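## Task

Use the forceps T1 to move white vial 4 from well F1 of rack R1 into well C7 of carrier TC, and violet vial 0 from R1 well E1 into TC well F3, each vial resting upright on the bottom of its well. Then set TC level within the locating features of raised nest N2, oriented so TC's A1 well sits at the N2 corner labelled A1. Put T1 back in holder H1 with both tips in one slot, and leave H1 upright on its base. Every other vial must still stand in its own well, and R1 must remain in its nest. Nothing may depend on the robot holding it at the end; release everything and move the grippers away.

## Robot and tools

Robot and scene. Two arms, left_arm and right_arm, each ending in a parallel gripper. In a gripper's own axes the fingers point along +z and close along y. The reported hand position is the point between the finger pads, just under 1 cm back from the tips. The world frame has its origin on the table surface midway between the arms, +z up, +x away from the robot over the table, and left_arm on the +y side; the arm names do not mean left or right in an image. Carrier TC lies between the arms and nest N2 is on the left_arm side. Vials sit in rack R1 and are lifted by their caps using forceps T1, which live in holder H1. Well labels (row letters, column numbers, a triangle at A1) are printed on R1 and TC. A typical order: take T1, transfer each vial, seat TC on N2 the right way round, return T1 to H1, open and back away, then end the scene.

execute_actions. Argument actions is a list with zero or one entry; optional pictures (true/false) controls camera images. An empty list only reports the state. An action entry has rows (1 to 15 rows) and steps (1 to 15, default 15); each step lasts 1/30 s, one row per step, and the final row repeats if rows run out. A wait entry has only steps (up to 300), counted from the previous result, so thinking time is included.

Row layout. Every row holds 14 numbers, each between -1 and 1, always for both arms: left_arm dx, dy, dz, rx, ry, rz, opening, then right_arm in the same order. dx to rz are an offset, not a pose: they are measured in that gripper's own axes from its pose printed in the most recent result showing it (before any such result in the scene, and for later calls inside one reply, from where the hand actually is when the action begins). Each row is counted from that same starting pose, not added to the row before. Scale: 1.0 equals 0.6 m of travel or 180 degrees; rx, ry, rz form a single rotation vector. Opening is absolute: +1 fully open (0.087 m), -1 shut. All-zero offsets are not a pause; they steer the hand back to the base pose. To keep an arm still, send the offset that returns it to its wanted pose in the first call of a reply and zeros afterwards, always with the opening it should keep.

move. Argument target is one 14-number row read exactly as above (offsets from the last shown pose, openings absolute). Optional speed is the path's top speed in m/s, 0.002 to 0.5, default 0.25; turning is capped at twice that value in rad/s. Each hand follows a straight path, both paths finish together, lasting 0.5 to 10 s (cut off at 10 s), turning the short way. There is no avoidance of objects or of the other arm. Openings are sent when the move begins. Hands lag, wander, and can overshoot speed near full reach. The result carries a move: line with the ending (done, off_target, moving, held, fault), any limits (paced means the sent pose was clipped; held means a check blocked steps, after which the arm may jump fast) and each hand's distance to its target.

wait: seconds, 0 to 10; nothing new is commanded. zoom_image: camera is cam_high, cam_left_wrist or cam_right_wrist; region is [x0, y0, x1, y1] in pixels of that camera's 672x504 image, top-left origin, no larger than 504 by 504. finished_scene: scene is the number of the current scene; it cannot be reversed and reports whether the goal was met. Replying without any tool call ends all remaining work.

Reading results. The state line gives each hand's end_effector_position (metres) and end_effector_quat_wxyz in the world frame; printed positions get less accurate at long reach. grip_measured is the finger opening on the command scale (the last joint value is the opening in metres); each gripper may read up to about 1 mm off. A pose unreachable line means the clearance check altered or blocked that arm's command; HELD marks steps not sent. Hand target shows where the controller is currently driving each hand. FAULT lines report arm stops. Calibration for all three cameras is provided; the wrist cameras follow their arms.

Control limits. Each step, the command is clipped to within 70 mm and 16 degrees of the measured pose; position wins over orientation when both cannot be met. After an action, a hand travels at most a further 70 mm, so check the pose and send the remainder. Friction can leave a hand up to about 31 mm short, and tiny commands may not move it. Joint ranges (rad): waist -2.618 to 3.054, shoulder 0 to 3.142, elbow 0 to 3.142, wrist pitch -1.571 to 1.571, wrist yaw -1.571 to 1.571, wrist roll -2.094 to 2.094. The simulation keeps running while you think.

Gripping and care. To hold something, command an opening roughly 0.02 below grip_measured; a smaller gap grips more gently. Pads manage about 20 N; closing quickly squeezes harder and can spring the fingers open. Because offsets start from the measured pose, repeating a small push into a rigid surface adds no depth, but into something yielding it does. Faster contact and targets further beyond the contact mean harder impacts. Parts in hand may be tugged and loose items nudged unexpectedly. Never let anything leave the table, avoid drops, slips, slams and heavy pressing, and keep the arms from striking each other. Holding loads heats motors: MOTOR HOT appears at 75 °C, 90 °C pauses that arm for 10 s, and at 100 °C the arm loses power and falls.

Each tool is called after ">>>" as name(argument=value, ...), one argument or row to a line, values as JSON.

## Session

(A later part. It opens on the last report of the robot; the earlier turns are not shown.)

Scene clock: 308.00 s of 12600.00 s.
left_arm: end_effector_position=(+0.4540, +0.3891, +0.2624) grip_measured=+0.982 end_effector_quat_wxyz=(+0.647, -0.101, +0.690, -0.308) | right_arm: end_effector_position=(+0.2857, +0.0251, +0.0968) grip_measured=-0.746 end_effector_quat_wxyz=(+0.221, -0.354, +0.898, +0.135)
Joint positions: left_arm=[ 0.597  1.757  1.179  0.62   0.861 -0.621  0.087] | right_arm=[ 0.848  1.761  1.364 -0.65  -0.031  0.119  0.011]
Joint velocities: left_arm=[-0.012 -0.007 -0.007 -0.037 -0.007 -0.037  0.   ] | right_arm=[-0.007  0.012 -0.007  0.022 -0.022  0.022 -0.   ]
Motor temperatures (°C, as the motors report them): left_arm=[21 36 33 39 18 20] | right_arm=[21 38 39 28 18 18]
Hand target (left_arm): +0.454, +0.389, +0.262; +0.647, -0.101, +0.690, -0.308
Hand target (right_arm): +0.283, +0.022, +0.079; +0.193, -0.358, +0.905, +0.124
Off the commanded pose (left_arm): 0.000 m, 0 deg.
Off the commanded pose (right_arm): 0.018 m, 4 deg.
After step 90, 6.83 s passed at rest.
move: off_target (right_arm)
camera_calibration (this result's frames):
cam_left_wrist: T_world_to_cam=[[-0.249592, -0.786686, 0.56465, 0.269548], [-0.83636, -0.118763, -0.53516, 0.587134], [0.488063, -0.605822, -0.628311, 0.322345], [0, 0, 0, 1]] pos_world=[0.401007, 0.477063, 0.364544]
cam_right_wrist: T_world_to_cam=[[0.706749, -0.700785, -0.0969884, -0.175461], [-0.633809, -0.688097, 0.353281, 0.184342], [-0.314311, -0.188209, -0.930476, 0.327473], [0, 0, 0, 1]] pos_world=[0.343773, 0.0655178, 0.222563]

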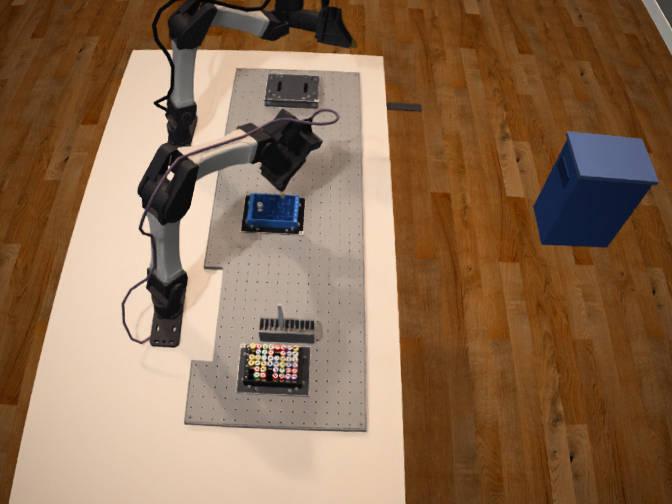

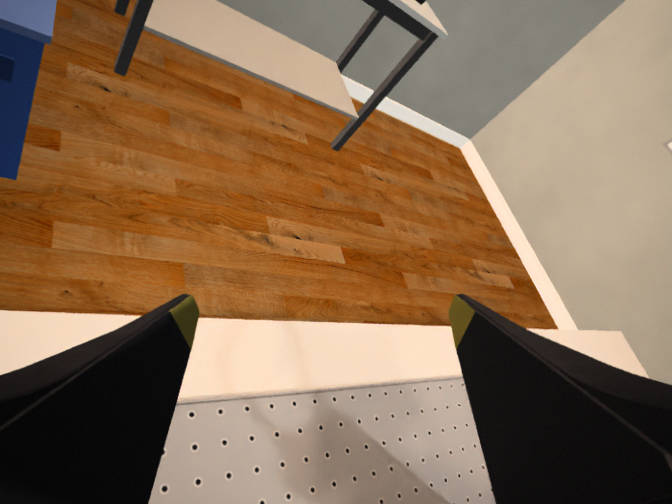

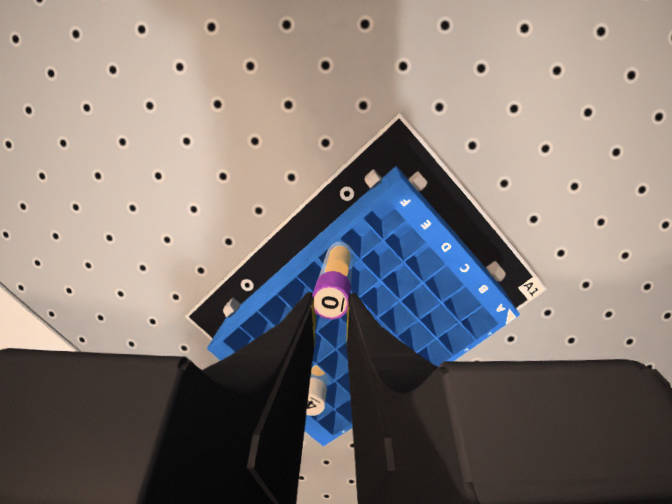

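>>> move(
  target=[0,0,0,0,0,0,1,0.006,0.0015,-0.018,0,0.0035,0,-0.765],
  speed=0.01,
)

>>> zoom_image(
  camera="cam_right_wrist",
  region=[220,120,480,330],
)

Scene clock: 318.73 s of 12600.00 s.
left_arm: end_effector_position=(+0.4540, +0.3891, +0.2624) grip_measured=+0.982 end_effector_quat_wxyz=(+0.647, -0.101, +0.690, -0.308) | right_arm: end_effector_position=(+0.2827, +0.0215, +0.1007) grip_measured=-0.746 end_effector_quat_wxyz=(+0.219, -0.355, +0.899, +0.134)
Joint positions: left_arm=[ 0.597  1.757  1.179  0.62   0.861 -0.621  0.087] | right_arm=[ 0.848  1.746  1.364 -0.671 -0.031  0.119  0.011]
Joint velocities: left_arm=[ 0.002  0.012 -0.012 -0.022 -0.007  0.007 -0.001] | right_arm=[-0.002 -0.007 -0.002 -0.051  0.066  0.037 -0.001]
Motor temperatures (°C, as the motors report them): left_arm=[21 36 33 39 18 20] | right_arm=[21 38 39 28 18 18]
Hand target (left_arm): +0.454, +0.389, +0.262; +0.647, -0.101, +0.690, -0.308
Hand target (right_arm): +0.280, +0.019, +0.104; +0.216, -0.355, +0.900, +0.133
Off the commanded pose (left_arm): 0.000 m, 0 deg.
Off the commanded pose (right_arm): 0.005 m, 0 deg.
After step 90, 6.37 s passed at rest.
move: done
camera_calibration (this result's frames):
cam_left_wrist: T_world_to_cam=[[-0.249592, -0.786686, 0.56465, 0.269548], [-0.83636, -0.118763, -0.53516, 0.587134], [0.488063, -0.605822, -0.628311, 0.322345], [0, 0, 0, 1]] pos_world=[0.401007, 0.477063, 0.364544]
cam_right_wrist: T_world_to_cam=[[0.706388, -0.701205, -0.0965746, -0.175347], [-0.632484, -0.686551, 0.358625, 0.177655], [-0.317773, -0.192247, -0.928473, 0.330367], [0, 0, 0, 1]] pos_world=[0.341208, 0.062527, 0.226091]

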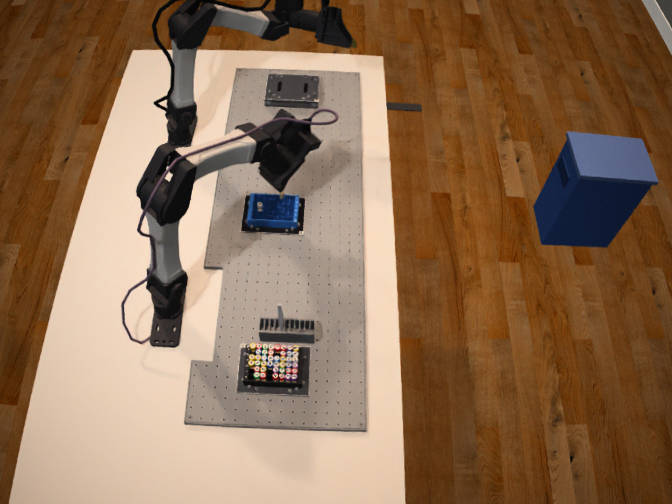

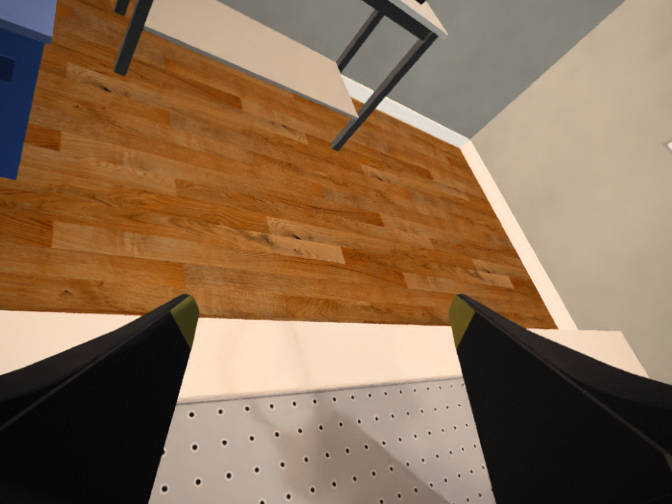

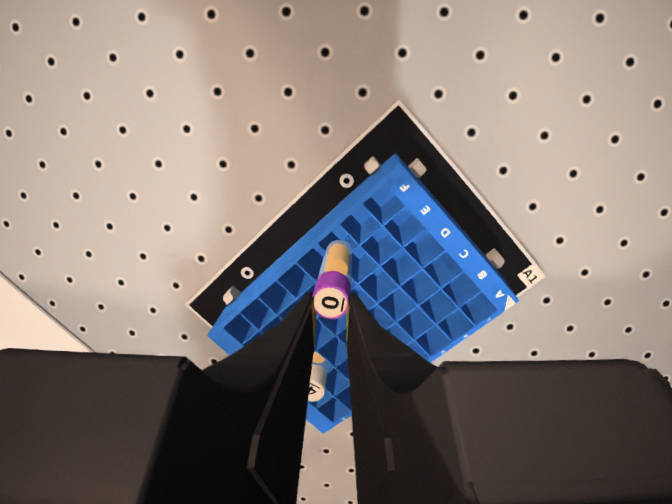

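Region (220, 120, 480, 330) of cam_right_wrist's 672x504 image, scaled by 1.938, with more detail than that image has; it fills the top 407 rows of this view, and the rest is white.

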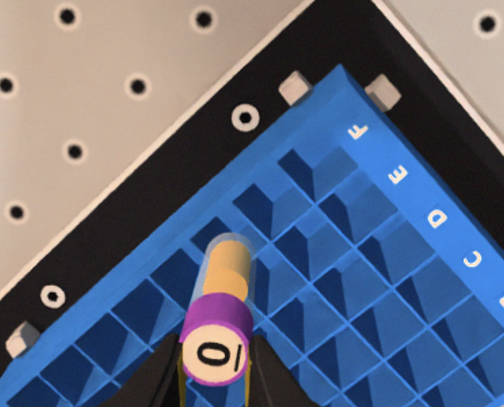

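Overshot; forward ~2.5 mm.

>>> move(
  target=[0,0,0,0,0,0,1,-0.0105,0,0.002,0,-0.0085,0,-0.765],
  speed=0.006,
)

Scene clock: 331.40 s of 12600.00 s.
left_arm: end_effector_position=(+0.4540, +0.3891, +0.2624) grip_measured=+0.982 end_effector_quat_wxyz=(+0.647, -0.101, +0.690, -0.308) | right_arm: end_effector_position=(+0.2851, +0.0244, +0.1021) grip_measured=-0.746 end_effector_quat_wxyz=(+0.226, -0.354, +0.897, +0.137)
Joint positions: left_arm=[ 0.597  1.757  1.179  0.62   0.861 -0.621  0.087] | right_arm=[ 0.848  1.746  1.364 -0.655 -0.031  0.119  0.011]
Joint velocities: left_arm=[-0.007 -0.012 -0.002 -0.022  0.007 -0.007 -0.   ] | right_arm=[ 0.012 -0.012 -0.007 -0.037  0.037 -0.051  0.001]
Motor temperatures (°C, as the motors report them): left_arm=[21 36 33 39 18 20] | right_arm=[21 39 39 28 18 18]
Hand target (left_arm): +0.454, +0.389, +0.262; +0.647, -0.101, +0.690, -0.308
Hand target (right_arm): +0.287, +0.026, +0.103; +0.231, -0.353, +0.896, +0.139
Off the commanded pose (left_arm): 0.000 m, 0 deg.
Off the commanded pose (right_arm): 0.002 m, 1 deg.
After step 90, 7.10 s passed at rest.
move: done
camera_calibration (this result's frames):
cam_left_wrist: T_world_to_cam=[[-0.249592, -0.786686, 0.56465, 0.269548], [-0.83636, -0.118763, -0.53516, 0.587134], [0.488063, -0.605822, -0.628311, 0.322345], [0, 0, 0, 1]] pos_world=[0.401007, 0.477063, 0.364544]
cam_right_wrist: T_world_to_cam=[[0.707401, -0.700024, -0.0977252, -0.175134], [-0.636145, -0.690822, 0.343633, 0.183353], [-0.308062, -0.180919, -0.934005, 0.330552], [0, 0, 0, 1]] pos_world=[0.34236, 0.0638697, 0.228616]

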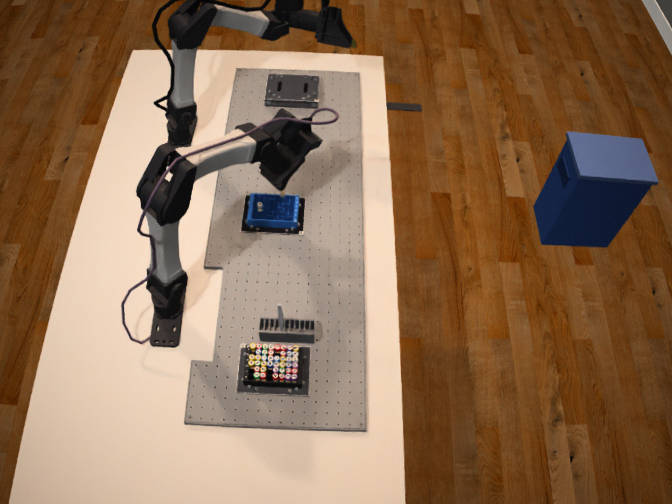

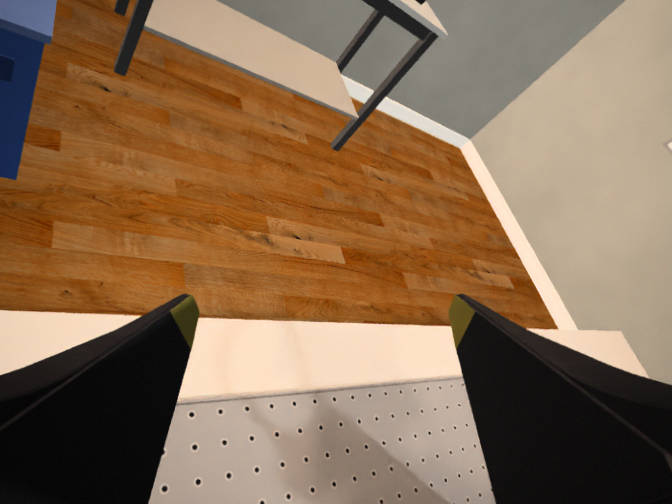

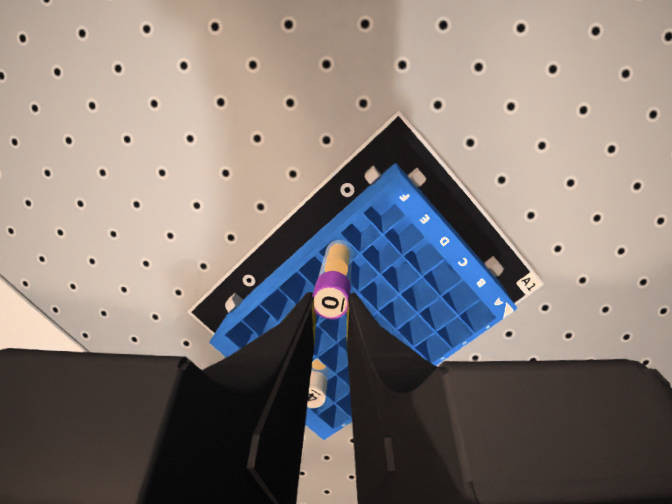

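Want pitch ≈ −.660.

>>> move(
  target=[0,0,0,0,0,0,1,0.009,0,-0.0017,0,0.0073,0,-0.765],
  speed=0.02,
)

Scene clock: 343.53 s of 12600.00 s.
left_arm: end_effector_position=(+0.4540, +0.3891, +0.2624) grip_measured=+0.982 end_effector_quat_wxyz=(+0.647, -0.101, +0.690, -0.308) | right_arm: end_effector_position=(+0.2844, +0.0236, +0.1017) grip_measured=-0.746 end_effector_quat_wxyz=(+0.224, -0.354, +0.898, +0.136)
Joint positions: left_arm=[ 0.597  1.757  1.179  0.62   0.861 -0.621  0.087] | right_arm=[ 0.848  1.746  1.364 -0.659 -0.031  0.119  0.011]
Joint velocities: left_arm=[-0.007 -0.002 -0.007 -0.066  0.037  0.007 -0.001] | right_arm=[ 0.002 -0.007 -0.002  0.081 -0.022 -0.007  0.   ]
Motor temperatures (°C, as the motors report them): left_arm=[21 36 33 39 18 20] | right_arm=[21 40 39 29 18 18]
Hand target (left_arm): +0.454, +0.389, +0.262; +0.647, -0.101, +0.690, -0.308
Hand target (right_arm): +0.281, +0.021, +0.100; +0.216, -0.355, +0.900, +0.133
Off the commanded pose (left_arm): 0.000 m, 0 deg.
Off the commanded pose (right_arm): 0.004 m, 1 deg.
After step 90, 8.33 s passed at rest.
move: done
camera_calibration (this result's frames):
cam_left_wrist: T_world_to_cam=[[-0.249592, -0.786686, 0.56465, 0.269548], [-0.83636, -0.118763, -0.53516, 0.587134], [0.488063, -0.605822, -0.628311, 0.322345], [0, 0, 0, 1]] pos_world=[0.401007, 0.477063, 0.364544]
cam_right_wrist: T_world_to_cam=[[0.707111, -0.700363, -0.097399, -0.175194], [-0.635115, -0.689621, 0.347925, 0.181725], [-0.310842, -0.184162, -0.932449, 0.330508], [0, 0, 0, 1]] pos_world=[0.342033, 0.0634892, 0.227892]

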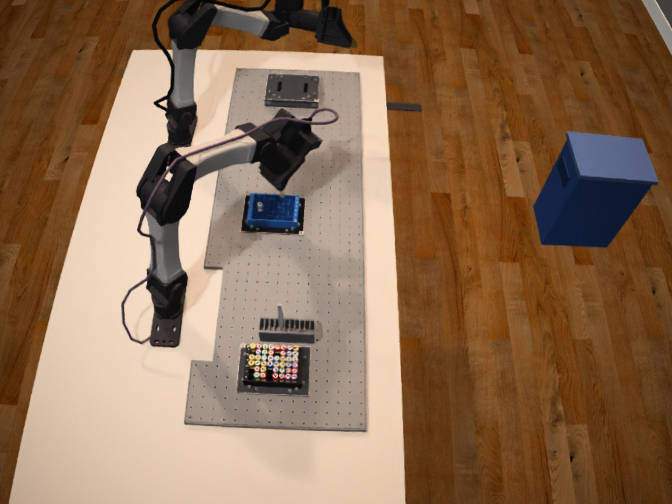

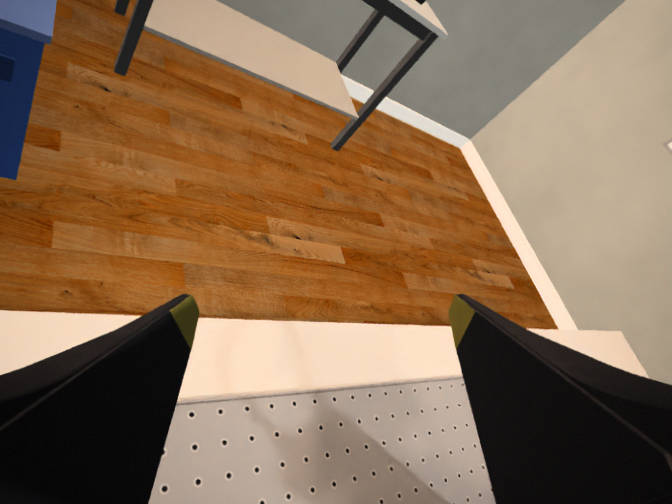

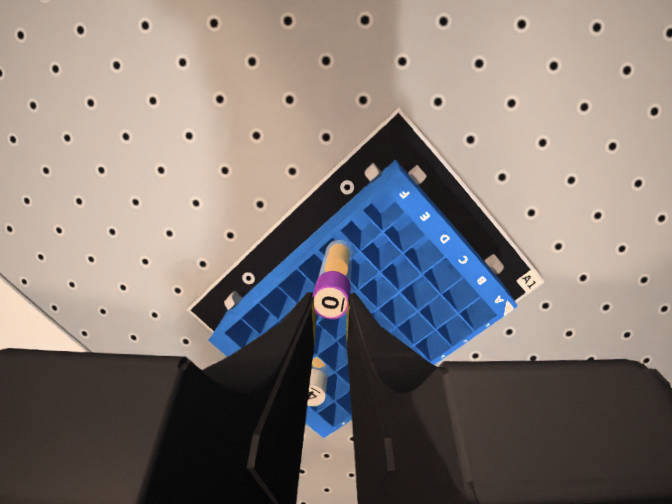

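>>> move(
  target=[0,0,0,0,0,0,1,0.019,-0.003,0.029,0,0.018,0,-0.765],
  speed=0.012,
)

Scene clock: 359.27 s of 12600.00 s.
left_arm: end_effector_position=(+0.4540, +0.3891, +0.2624) grip_measured=+0.982 end_effector_quat_wxyz=(+0.647, -0.101, +0.690, -0.308) | right_arm: end_effector_position=(+0.2836, +0.0230, +0.0874) grip_measured=-0.746 end_effector_quat_wxyz=(+0.207, -0.356, +0.902, +0.128)
Joint positions: left_arm=[ 0.597  1.757  1.179  0.62   0.861 -0.621  0.087] | right_arm=[ 0.848  1.783  1.364 -0.66  -0.032  0.119  0.011]
Joint velocities: left_arm=[-0.007 -0.007 -0.002  0.022  0.022 -0.051 -0.001] | right_arm=[-0.022  0.007  0.007 -0.022 -0.066  0.037 -0.001]
Motor temperatures (°C, as the motors report them): left_arm=[21 37 33 39 18 20] | right_arm=[21 40 39 28 18 18]
Hand target (left_arm): +0.454, +0.389, +0.262; +0.647, -0.101, +0.690, -0.308
Hand target (right_arm): +0.284, +0.022, +0.081; +0.198, -0.357, +0.904, +0.126
Off the commanded pose (left_arm): 0.000 m, 0 deg.
Off the commanded pose (right_arm): 0.006 m, 1 deg.
After step 90, 10.20 s passed at rest.
move: done
camera_calibration (this result's frames):
cam_left_wrist: T_world_to_cam=[[-0.249592, -0.786686, 0.56465, 0.269548], [-0.83636, -0.118763, -0.53516, 0.587134], [0.488063, -0.605822, -0.628311, 0.322345], [0, 0, 0, 1]] pos_world=[0.401007, 0.477063, 0.364544]
cam_right_wrist: T_world_to_cam=[[0.705136, -0.702552, -0.0959374, -0.175913], [-0.625154, -0.679815, 0.383449, 0.179636], [-0.334613, -0.210408, -0.918566, 0.32289], [0, 0, 0, 1]] pos_world=[0.344386, 0.0664695, 0.210838]

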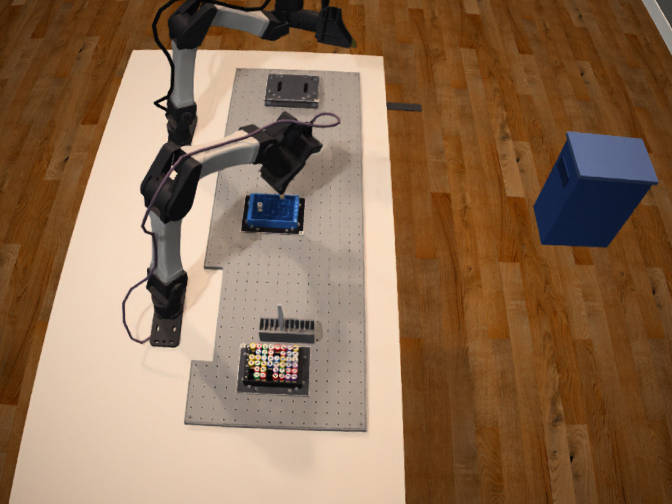

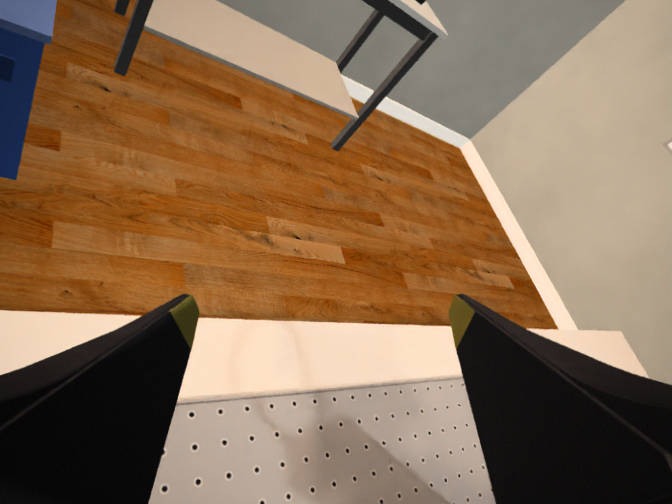

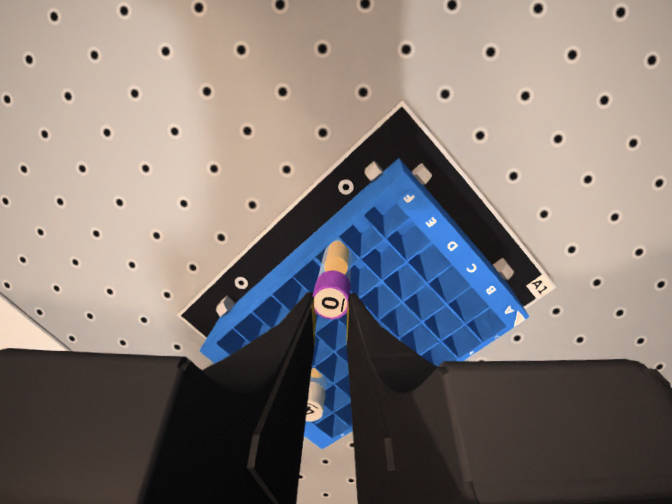

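>>> move(
  target=[0,0,0,0,0,0,1,0.017,-0.003,0.034,0,0.016,0,-0.765],
  speed=0.015,
)

>>> move(
  target=[0,0,0,0,0,0,1,0,0,0,0,0,0,-0.6],
)

>>> move(
  target=[0,0,0,0,0,0,1,-0.042,0.006,-0.1,0,-0.035,0,-0.6],
  speed=0.08,
)

>>> move(
  target=[0.579,-0.466,-0.108,-0.184,0.306,0.118,1,0.35,-0.26,-0.28,0.11,0,0.19,-0.6],
  speed=0.2,
)

Scene clock: 377.83 s of 12600.00 s.
left_arm: end_effector_position=(+0.4540, +0.3891, +0.2624) grip_measured=+0.982 end_effector_quat_wxyz=(+0.647, -0.101, +0.690, -0.308) | right_arm: end_effector_position=(+0.2844, +0.0240, +0.0718) grip_measured=-0.746 end_effector_quat_wxyz=(+0.194, -0.357, +0.906, +0.121)
Joint positions: left_arm=[ 0.597  1.757  1.179  0.62   0.861 -0.621  0.087] | right_arm=[ 0.848  1.826  1.364 -0.649 -0.032  0.119  0.011]
Joint velocities: left_arm=[ 0.002 -0.007  0.002 -0.051 -0.022  0.037  0.001] | right_arm=[-0.007 -0.017  0.007  0.022 -0.081  0.007 -0.001]
Motor temperatures (°C, as the motors report them): left_arm=[21 37 33 40 18 20] | right_arm=[21 40 39 28 18 18]
Hand target (left_arm): +0.454, +0.389, +0.262; +0.647, -0.101, +0.690, -0.308
Hand target (right_arm): +0.284, +0.023, +0.064; +0.184, -0.359, +0.907, +0.119
Off the commanded pose (left_arm): 0.000 m, 0 deg.
Off the commanded pose (right_arm): 0.007 m, 1 deg.
After step 90, 13.67 s passed at rest.
move: done
camera_calibration (this result's frames):
cam_left_wrist: T_world_to_cam=[[-0.249592, -0.786686, 0.56465, 0.269548], [-0.83636, -0.118763, -0.53516, 0.587134], [0.488063, -0.605822, -0.628311, 0.322345], [0, 0, 0, 1]] pos_world=[0.401007, 0.477063, 0.364544]
cam_right_wrist: T_world_to_cam=[[0.703206, -0.704803, -0.0935626, -0.176881], [-0.617055, -0.670368, 0.412129, 0.182231], [-0.353191, -0.232079, -0.906309, 0.313979], [0, 0, 0, 1]] pos_world=[0.347725, 0.0703637, 0.19291]

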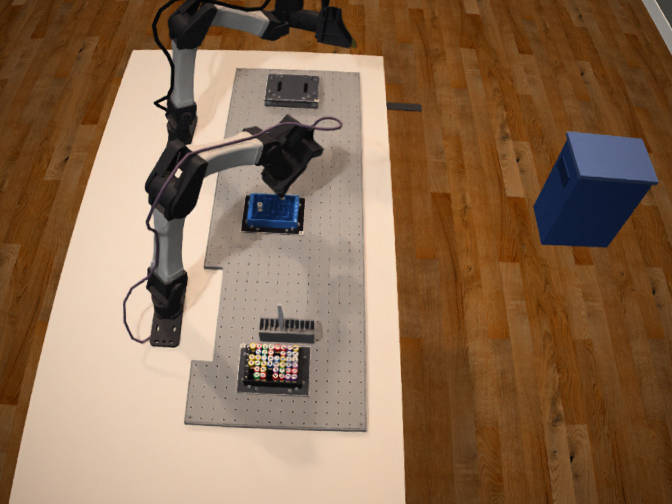

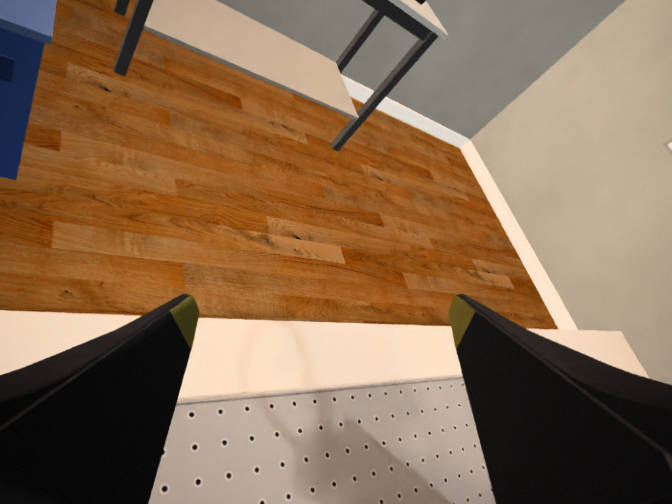

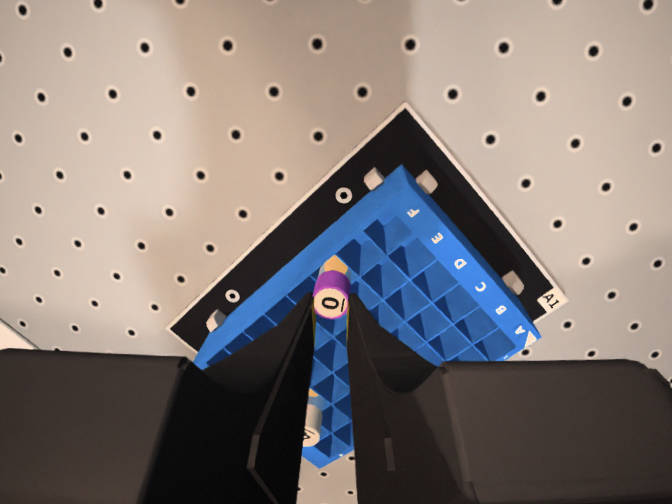

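Scene clock: 378.33 s of 12600.00 s.
left_arm: end_effector_position=(+0.4540, +0.3891, +0.2624) grip_measured=+0.982 end_effector_quat_wxyz=(+0.647, -0.101, +0.690, -0.308) | right_arm: end_effector_position=(+0.2844, +0.0240, +0.0718) grip_measured=-0.600 end_effector_quat_wxyz=(+0.194, -0.357, +0.906, +0.121)
Joint positions: left_arm=[ 0.597  1.757  1.179  0.62   0.861 -0.621  0.087] | right_arm=[ 0.848  1.826  1.364 -0.649 -0.032  0.119  0.017]
Joint velocities: left_arm=[-0.007 -0.017 -0.017  0.066  0.007  0.022  0.   ] | right_arm=[ 0.042 -0.012  0.002 -0.022 -0.007  0.051  0.001]
Motor temperatures (°C, as the motors report them): left_arm=[21 37 33 40 18 20] | right_arm=[21 40 39 28 18 18]
Hand target (left_arm): +0.454, +0.389, +0.262; +0.647, -0.101, +0.690, -0.308
Hand target (right_arm): +0.284, +0.024, +0.072; +0.194, -0.357, +0.906, +0.121
Off the commanded pose (left_arm): 0.000 m, 0 deg.
Off the commanded pose (right_arm): 0.000 m, 0 deg.
move: done
camera_calibration (this result's frames):
cam_left_wrist: T_world_to_cam=[[-0.249592, -0.786686, 0.56465, 0.269548], [-0.83636, -0.118763, -0.53516, 0.587134], [0.488063, -0.605822, -0.628311, 0.322345], [0, 0, 0, 1]] pos_world=[0.401007, 0.477063, 0.364544]
cam_right_wrist: T_world_to_cam=[[0.703206, -0.704803, -0.0935626, -0.176881], [-0.617055, -0.670368, 0.412129, 0.182231], [-0.353191, -0.232079, -0.906309, 0.313979], [0, 0, 0, 1]] pos_world=[0.347725, 0.0703637, 0.19291]

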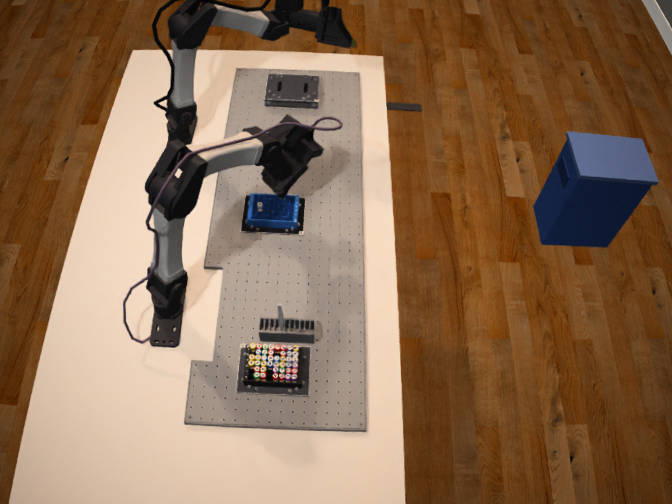

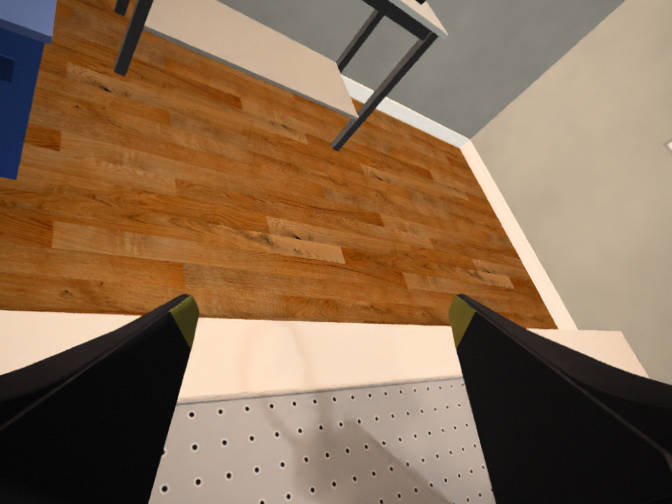

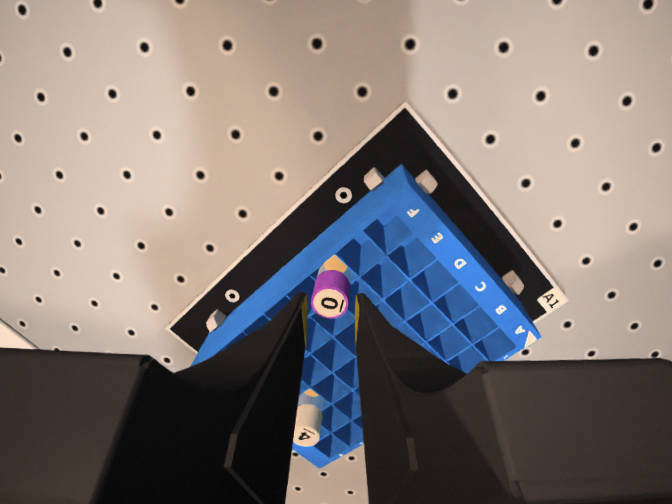

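Scene clock: 379.50 s of 12600.00 s.
left_arm: end_effector_position=(+0.4540, +0.3891, +0.2624) grip_measured=+0.982 end_effector_quat_wxyz=(+0.647, -0.101, +0.690, -0.308) | right_arm: end_effector_position=(+0.2833, +0.0223, +0.1312) grip_measured=-0.600 end_effector_quat_wxyz=(+0.241, -0.352, +0.893, +0.146)
Joint positions: left_arm=[ 0.597  1.757  1.179  0.62   0.861 -0.621  0.087] | right_arm=[ 0.848  1.695  1.407 -0.713 -0.031  0.119  0.017]
Joint velocities: left_arm=[ 0.017 -0.012 -0.002  0.022 -0.022 -0.081 -0.   ] | right_arm=[ 0.007  0.002 -0.012 -0.022  0.022  0.051 -0.001]
Motor temperatures (°C, as the motors report them): left_arm=[21 37 33 40 18 20] | right_arm=[21 40 39 28 18 18]
Hand target (left_arm): +0.454, +0.389, +0.262; +0.647, -0.101, +0.690, -0.308
Hand target (right_arm): +0.283, +0.021, +0.137; +0.243, -0.350, +0.893, +0.142
Off the commanded pose (left_arm): 0.000 m, 0 deg.
Off the commanded pose (right_arm): 0.006 m, 1 deg.
move: done
camera_calibration (this result's frames):
cam_left_wrist: T_world_to_cam=[[-0.249592, -0.786686, 0.56465, 0.269548], [-0.83636, -0.118763, -0.53516, 0.587134], [0.488063, -0.605822, -0.628311, 0.322345], [0, 0, 0, 1]] pos_world=[0.401007, 0.477063, 0.364544]
cam_right_wrist: T_world_to_cam=[[0.709806, -0.697191, -0.100502, -0.172806], [-0.643475, -0.699825, 0.310138, 0.177415], [-0.28656, -0.155467, -0.945364, 0.351574], [0, 0, 0, 1]] pos_world=[0.337567, 0.0583386, 0.259975]

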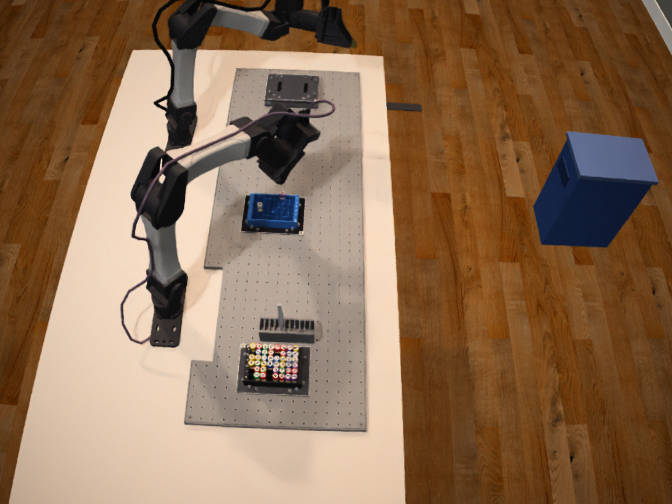

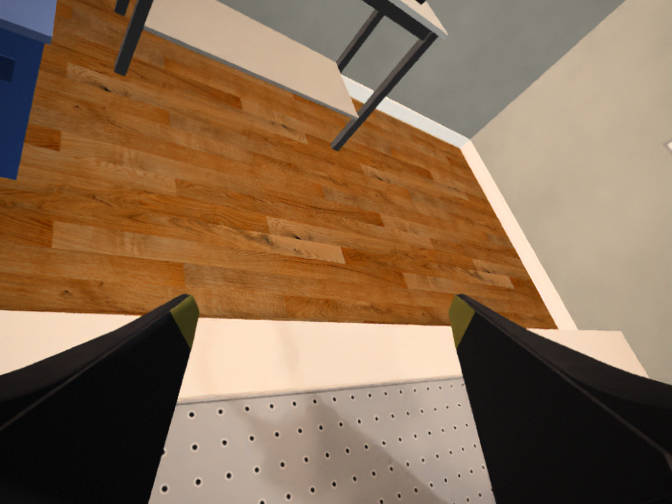

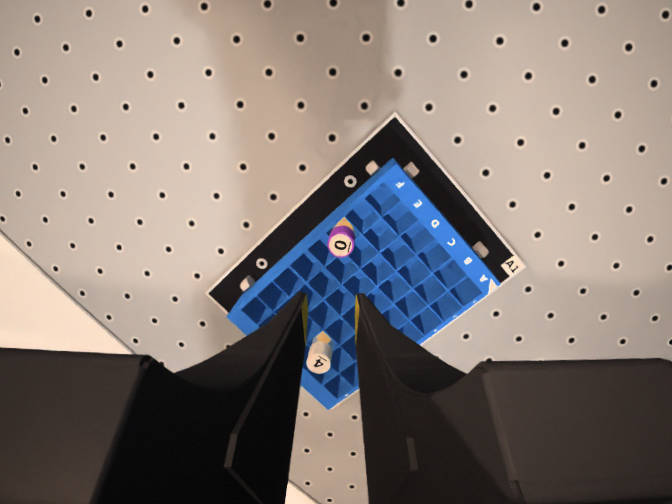

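Scene clock: 383.13 s of 12600.00 s.
left_arm: end_effector_position=(+0.2671, +0.0007, +0.1341) grip_measured=+0.982 end_effector_quat_wxyz=(+0.256, +0.011, +0.967, -0.009) | right_arm: end_effector_position=(+0.2171, -0.2788, +0.1580) grip_measured=-0.600 end_effector_quat_wxyz=(+0.264, -0.031, +0.963, +0.047)
Joint positions: left_arm=[-0.771  1.781  1.556 -0.955 -0.348 -0.712  0.087] | right_arm=[-0.049  0.906  0.956 -1.091 -0.126 -0.066  0.017]
Joint velocities: left_arm=[-0.017 -0.012 -0.032 -0.051 -0.037 -0.022  0.002] | right_arm=[ 0.012 -0.012 -0.007 -0.037 -0.022  0.007  0.   ]
Motor temperatures (°C, as the motors report them): left_arm=[21 36 33 39 18 20] | right_arm=[21 40 39 28 18 18]
Hand target (left_arm): +0.267, +0.000, +0.133; +0.252, +0.011, +0.968, +0.000
Hand target (right_arm): +0.209, -0.279, +0.151; +0.251, -0.030, +0.966, +0.052
Off the commanded pose (left_arm): 0.007 m, 2 deg.
Off the commanded pose (right_arm): 0.017 m, 3 deg.
move: off_target (right_arm)
camera_calibration (this result's frames):
cam_left_wrist: T_world_to_cam=[[-0.0128751, -0.999877, 0.00890507, 0.00121755], [-0.930331, 0.0152428, 0.366404, 0.220208], [-0.366495, -0.00356716, -0.930413, 0.366027], [0, 0, 0, 1]] pos_world=[0.339029, -0.000833518, 0.259861]
cam_right_wrist: T_world_to_cam=[[0.100995, -0.99123, -0.085228, -0.28526], [-0.933989, -0.123976, 0.335103, 0.135432], [-0.34273, 0.0457584, -0.938319, 0.378354], [0, 0, 0, 1]] pos_world=[0.284975, -0.283281, 0.285321]

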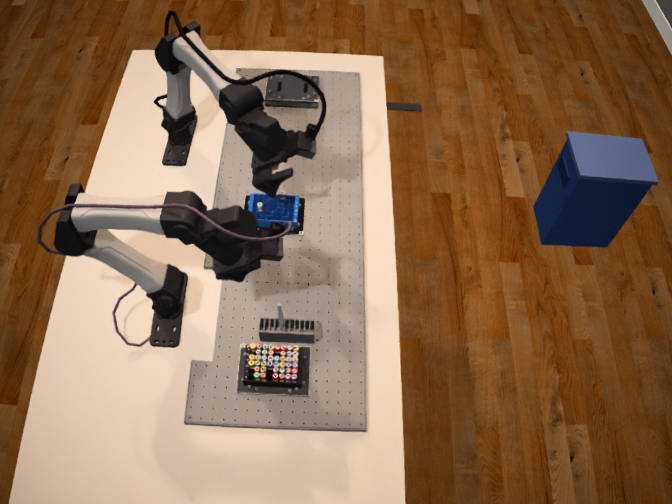

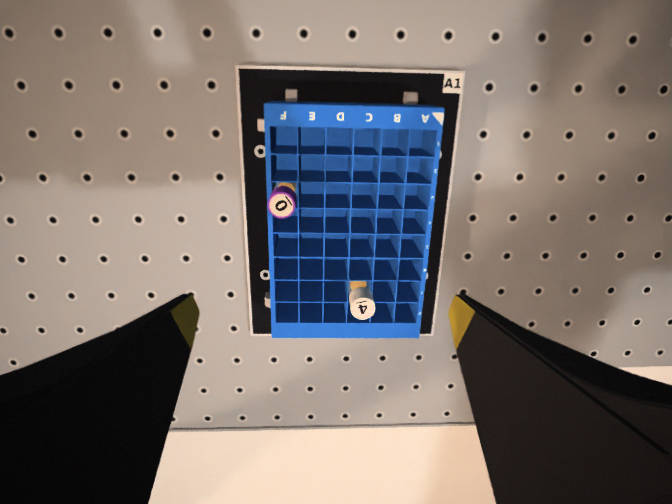

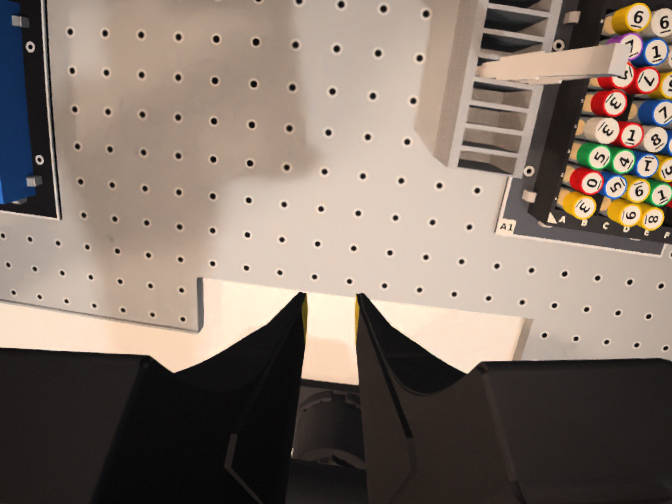

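>>> move(
  target=[0.066,-0.016,0.107,0.003,0,0.005,1,0,0,0,0,0,0,-0.6],
  speed=0.06,
)

Scene clock: 389.93 s of 12600.00 s.
left_arm: end_effector_position=(+0.2685, -0.0096, +0.0727) grip_measured=+0.982 end_effector_quat_wxyz=(+0.263, +0.015, +0.964, -0.019) | right_arm: end_effector_position=(+0.2170, -0.2787, +0.1580) grip_measured=-0.600 end_effector_quat_wxyz=(+0.264, -0.032, +0.963, +0.048)
Joint positions: left_arm=[-0.786  1.815  1.347 -0.689 -0.348 -0.715  0.087] | right_arm=[-0.049  0.906  0.956 -1.092 -0.126 -0.067  0.017]
Joint velocities: left_arm=[-0.002  0.002  0.002  0.066  0.037  0.066 -0.002] | right_arm=[-0.002 -0.002 -0.002 -0.037 -0.037  0.037 -0.001]
Motor temperatures (°C, as the motors report them): left_arm=[21 36 34 38 18 20] | right_arm=[21 38 38 28 18 18]
Hand target (left_arm): +0.263, -0.010, +0.059; +0.256, +0.020, +0.966, -0.011
Hand target (right_arm): +0.217, -0.279, +0.158; +0.264, -0.031, +0.963, +0.047
Off the commanded pose (left_arm): 0.015 m, 1 deg.
Off the commanded pose (right_arm): 0.000 m, 0 deg.
After step 90, 2.03 s passed at rest.
move: off_target (left_arm)
camera_calibration (this result's frames):
cam_left_wrist: T_world_to_cam=[[-0.025615, -0.999328, 0.0262208, -0.00630374], [-0.935642, 0.0332024, 0.351386, 0.246795], [-0.352021, -0.0155325, -0.935863, 0.30577], [0, 0, 0, 1]] pos_world=[0.338388, -0.00974433, 0.199603]
cam_right_wrist: T_world_to_cam=[[0.102328, -0.991083, -0.0853445, -0.285395], [-0.933741, -0.125282, 0.33531, 0.134918], [-0.343012, 0.045378, -0.938234, 0.378238], [0, 0, 0, 1]] pos_world=[0.284922, -0.283111, 0.28528]

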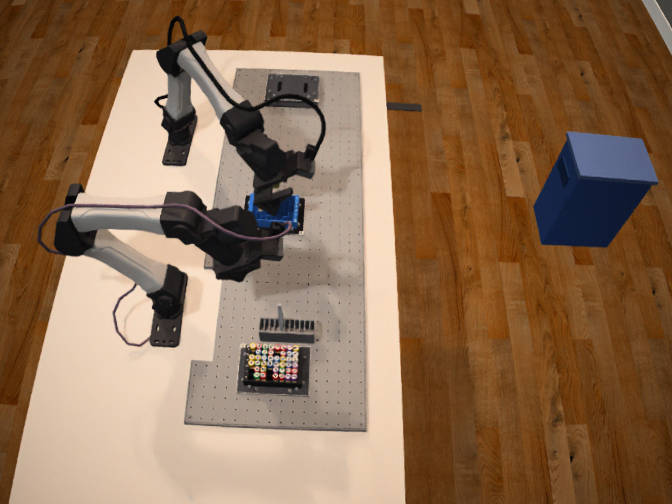

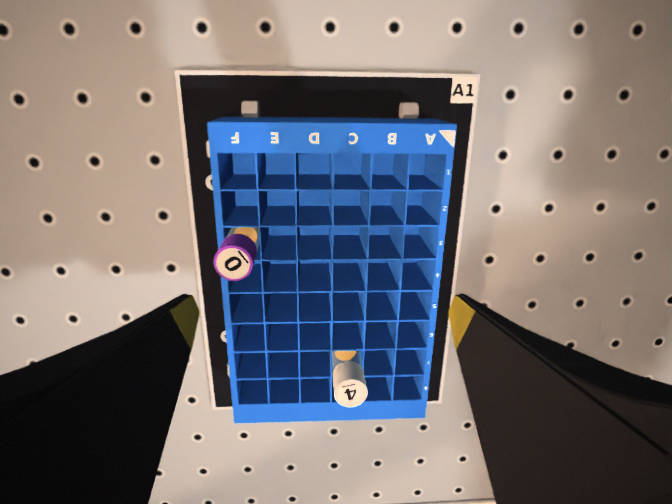

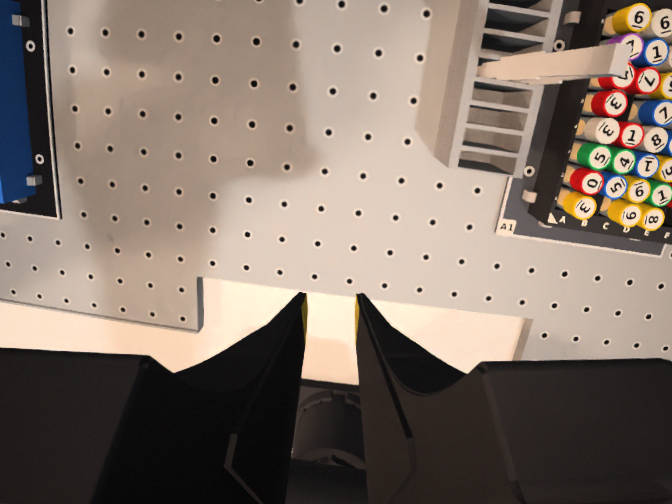

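>>> move(
  target=[0.028,-0.0085,0.018,-0.0057,0.011,0.013,1,0,0,0,0,0,0,-0.6],
  speed=0.02,
)

Scene clock: 398.20 s of 12600.00 s.
left_arm: end_effector_position=(+0.2640, -0.0135, +0.0640) grip_measured=+0.982 end_effector_quat_wxyz=(+0.256, +0.024, +0.966, -0.013) | right_arm: end_effector_position=(+0.2170, -0.2787, +0.1580) grip_measured=-0.600 end_effector_quat_wxyz=(+0.264, -0.032, +0.963, +0.048)
Joint positions: left_arm=[-0.801  1.838  1.347 -0.687 -0.348 -0.715  0.087] | right_arm=[-0.049  0.906  0.956 -1.092 -0.126 -0.067  0.017]
Joint velocities: left_arm=[-0.002 -0.002  0.007 -0.007  0.007 -0.007 -0.   ] | right_arm=[-0.017  0.002  0.022 -0.022  0.066  0.007 -0.001]
Motor temperatures (°C, as the motors report them): left_arm=[21 35 33 37 18 20] | right_arm=[21 37 39 29 18 18]
Hand target (left_arm): +0.259, -0.015, +0.055; +0.247, +0.033, +0.968, -0.005
Hand target (right_arm): +0.217, -0.279, +0.158; +0.264, -0.032, +0.963, +0.048
Off the commanded pose (left_arm): 0.010 m, 2 deg.
Off the commanded pose (right_arm): 0.000 m, 0 deg.
After step 90, 3.60 s passed at rest.
move: done
camera_calibration (this result's frames):
cam_left_wrist: T_world_to_cam=[[-0.0402095, -0.999134, 0.0107115, -0.0052425], [-0.929809, 0.0413403, 0.365713, 0.24344], [-0.365839, 0.00474547, -0.930666, 0.299528], [0, 0, 0, 1]] pos_world=[0.335721, -0.0167232, 0.189788]
cam_right_wrist: T_world_to_cam=[[0.102328, -0.991083, -0.0853445, -0.285395], [-0.933741, -0.125282, 0.33531, 0.134918], [-0.343012, 0.045378, -0.938234, 0.378238], [0, 0, 0, 1]] pos_world=[0.284922, -0.283111, 0.28528]

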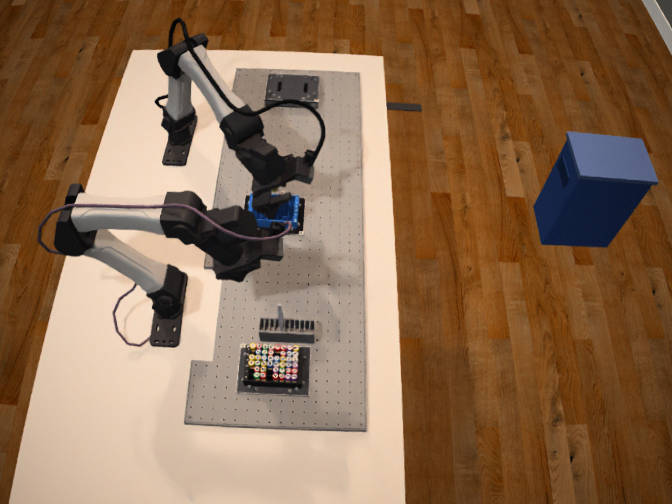

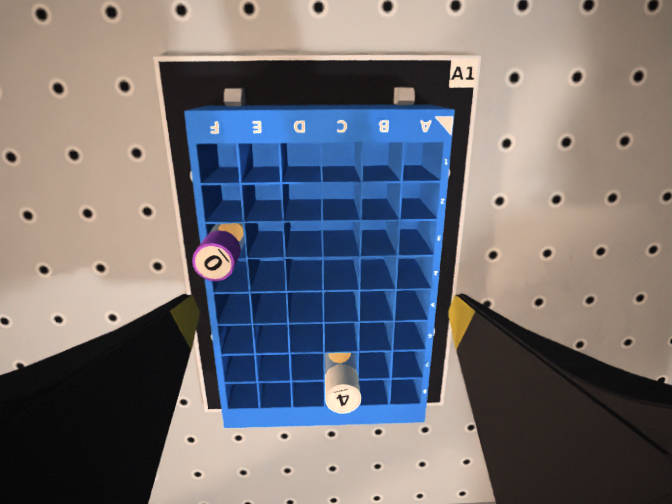

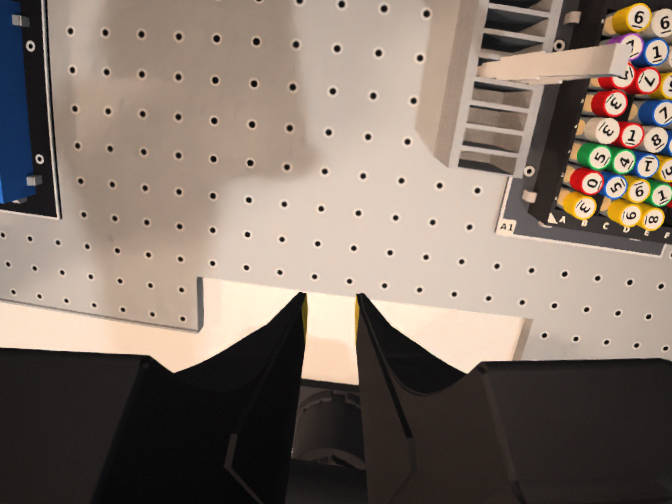

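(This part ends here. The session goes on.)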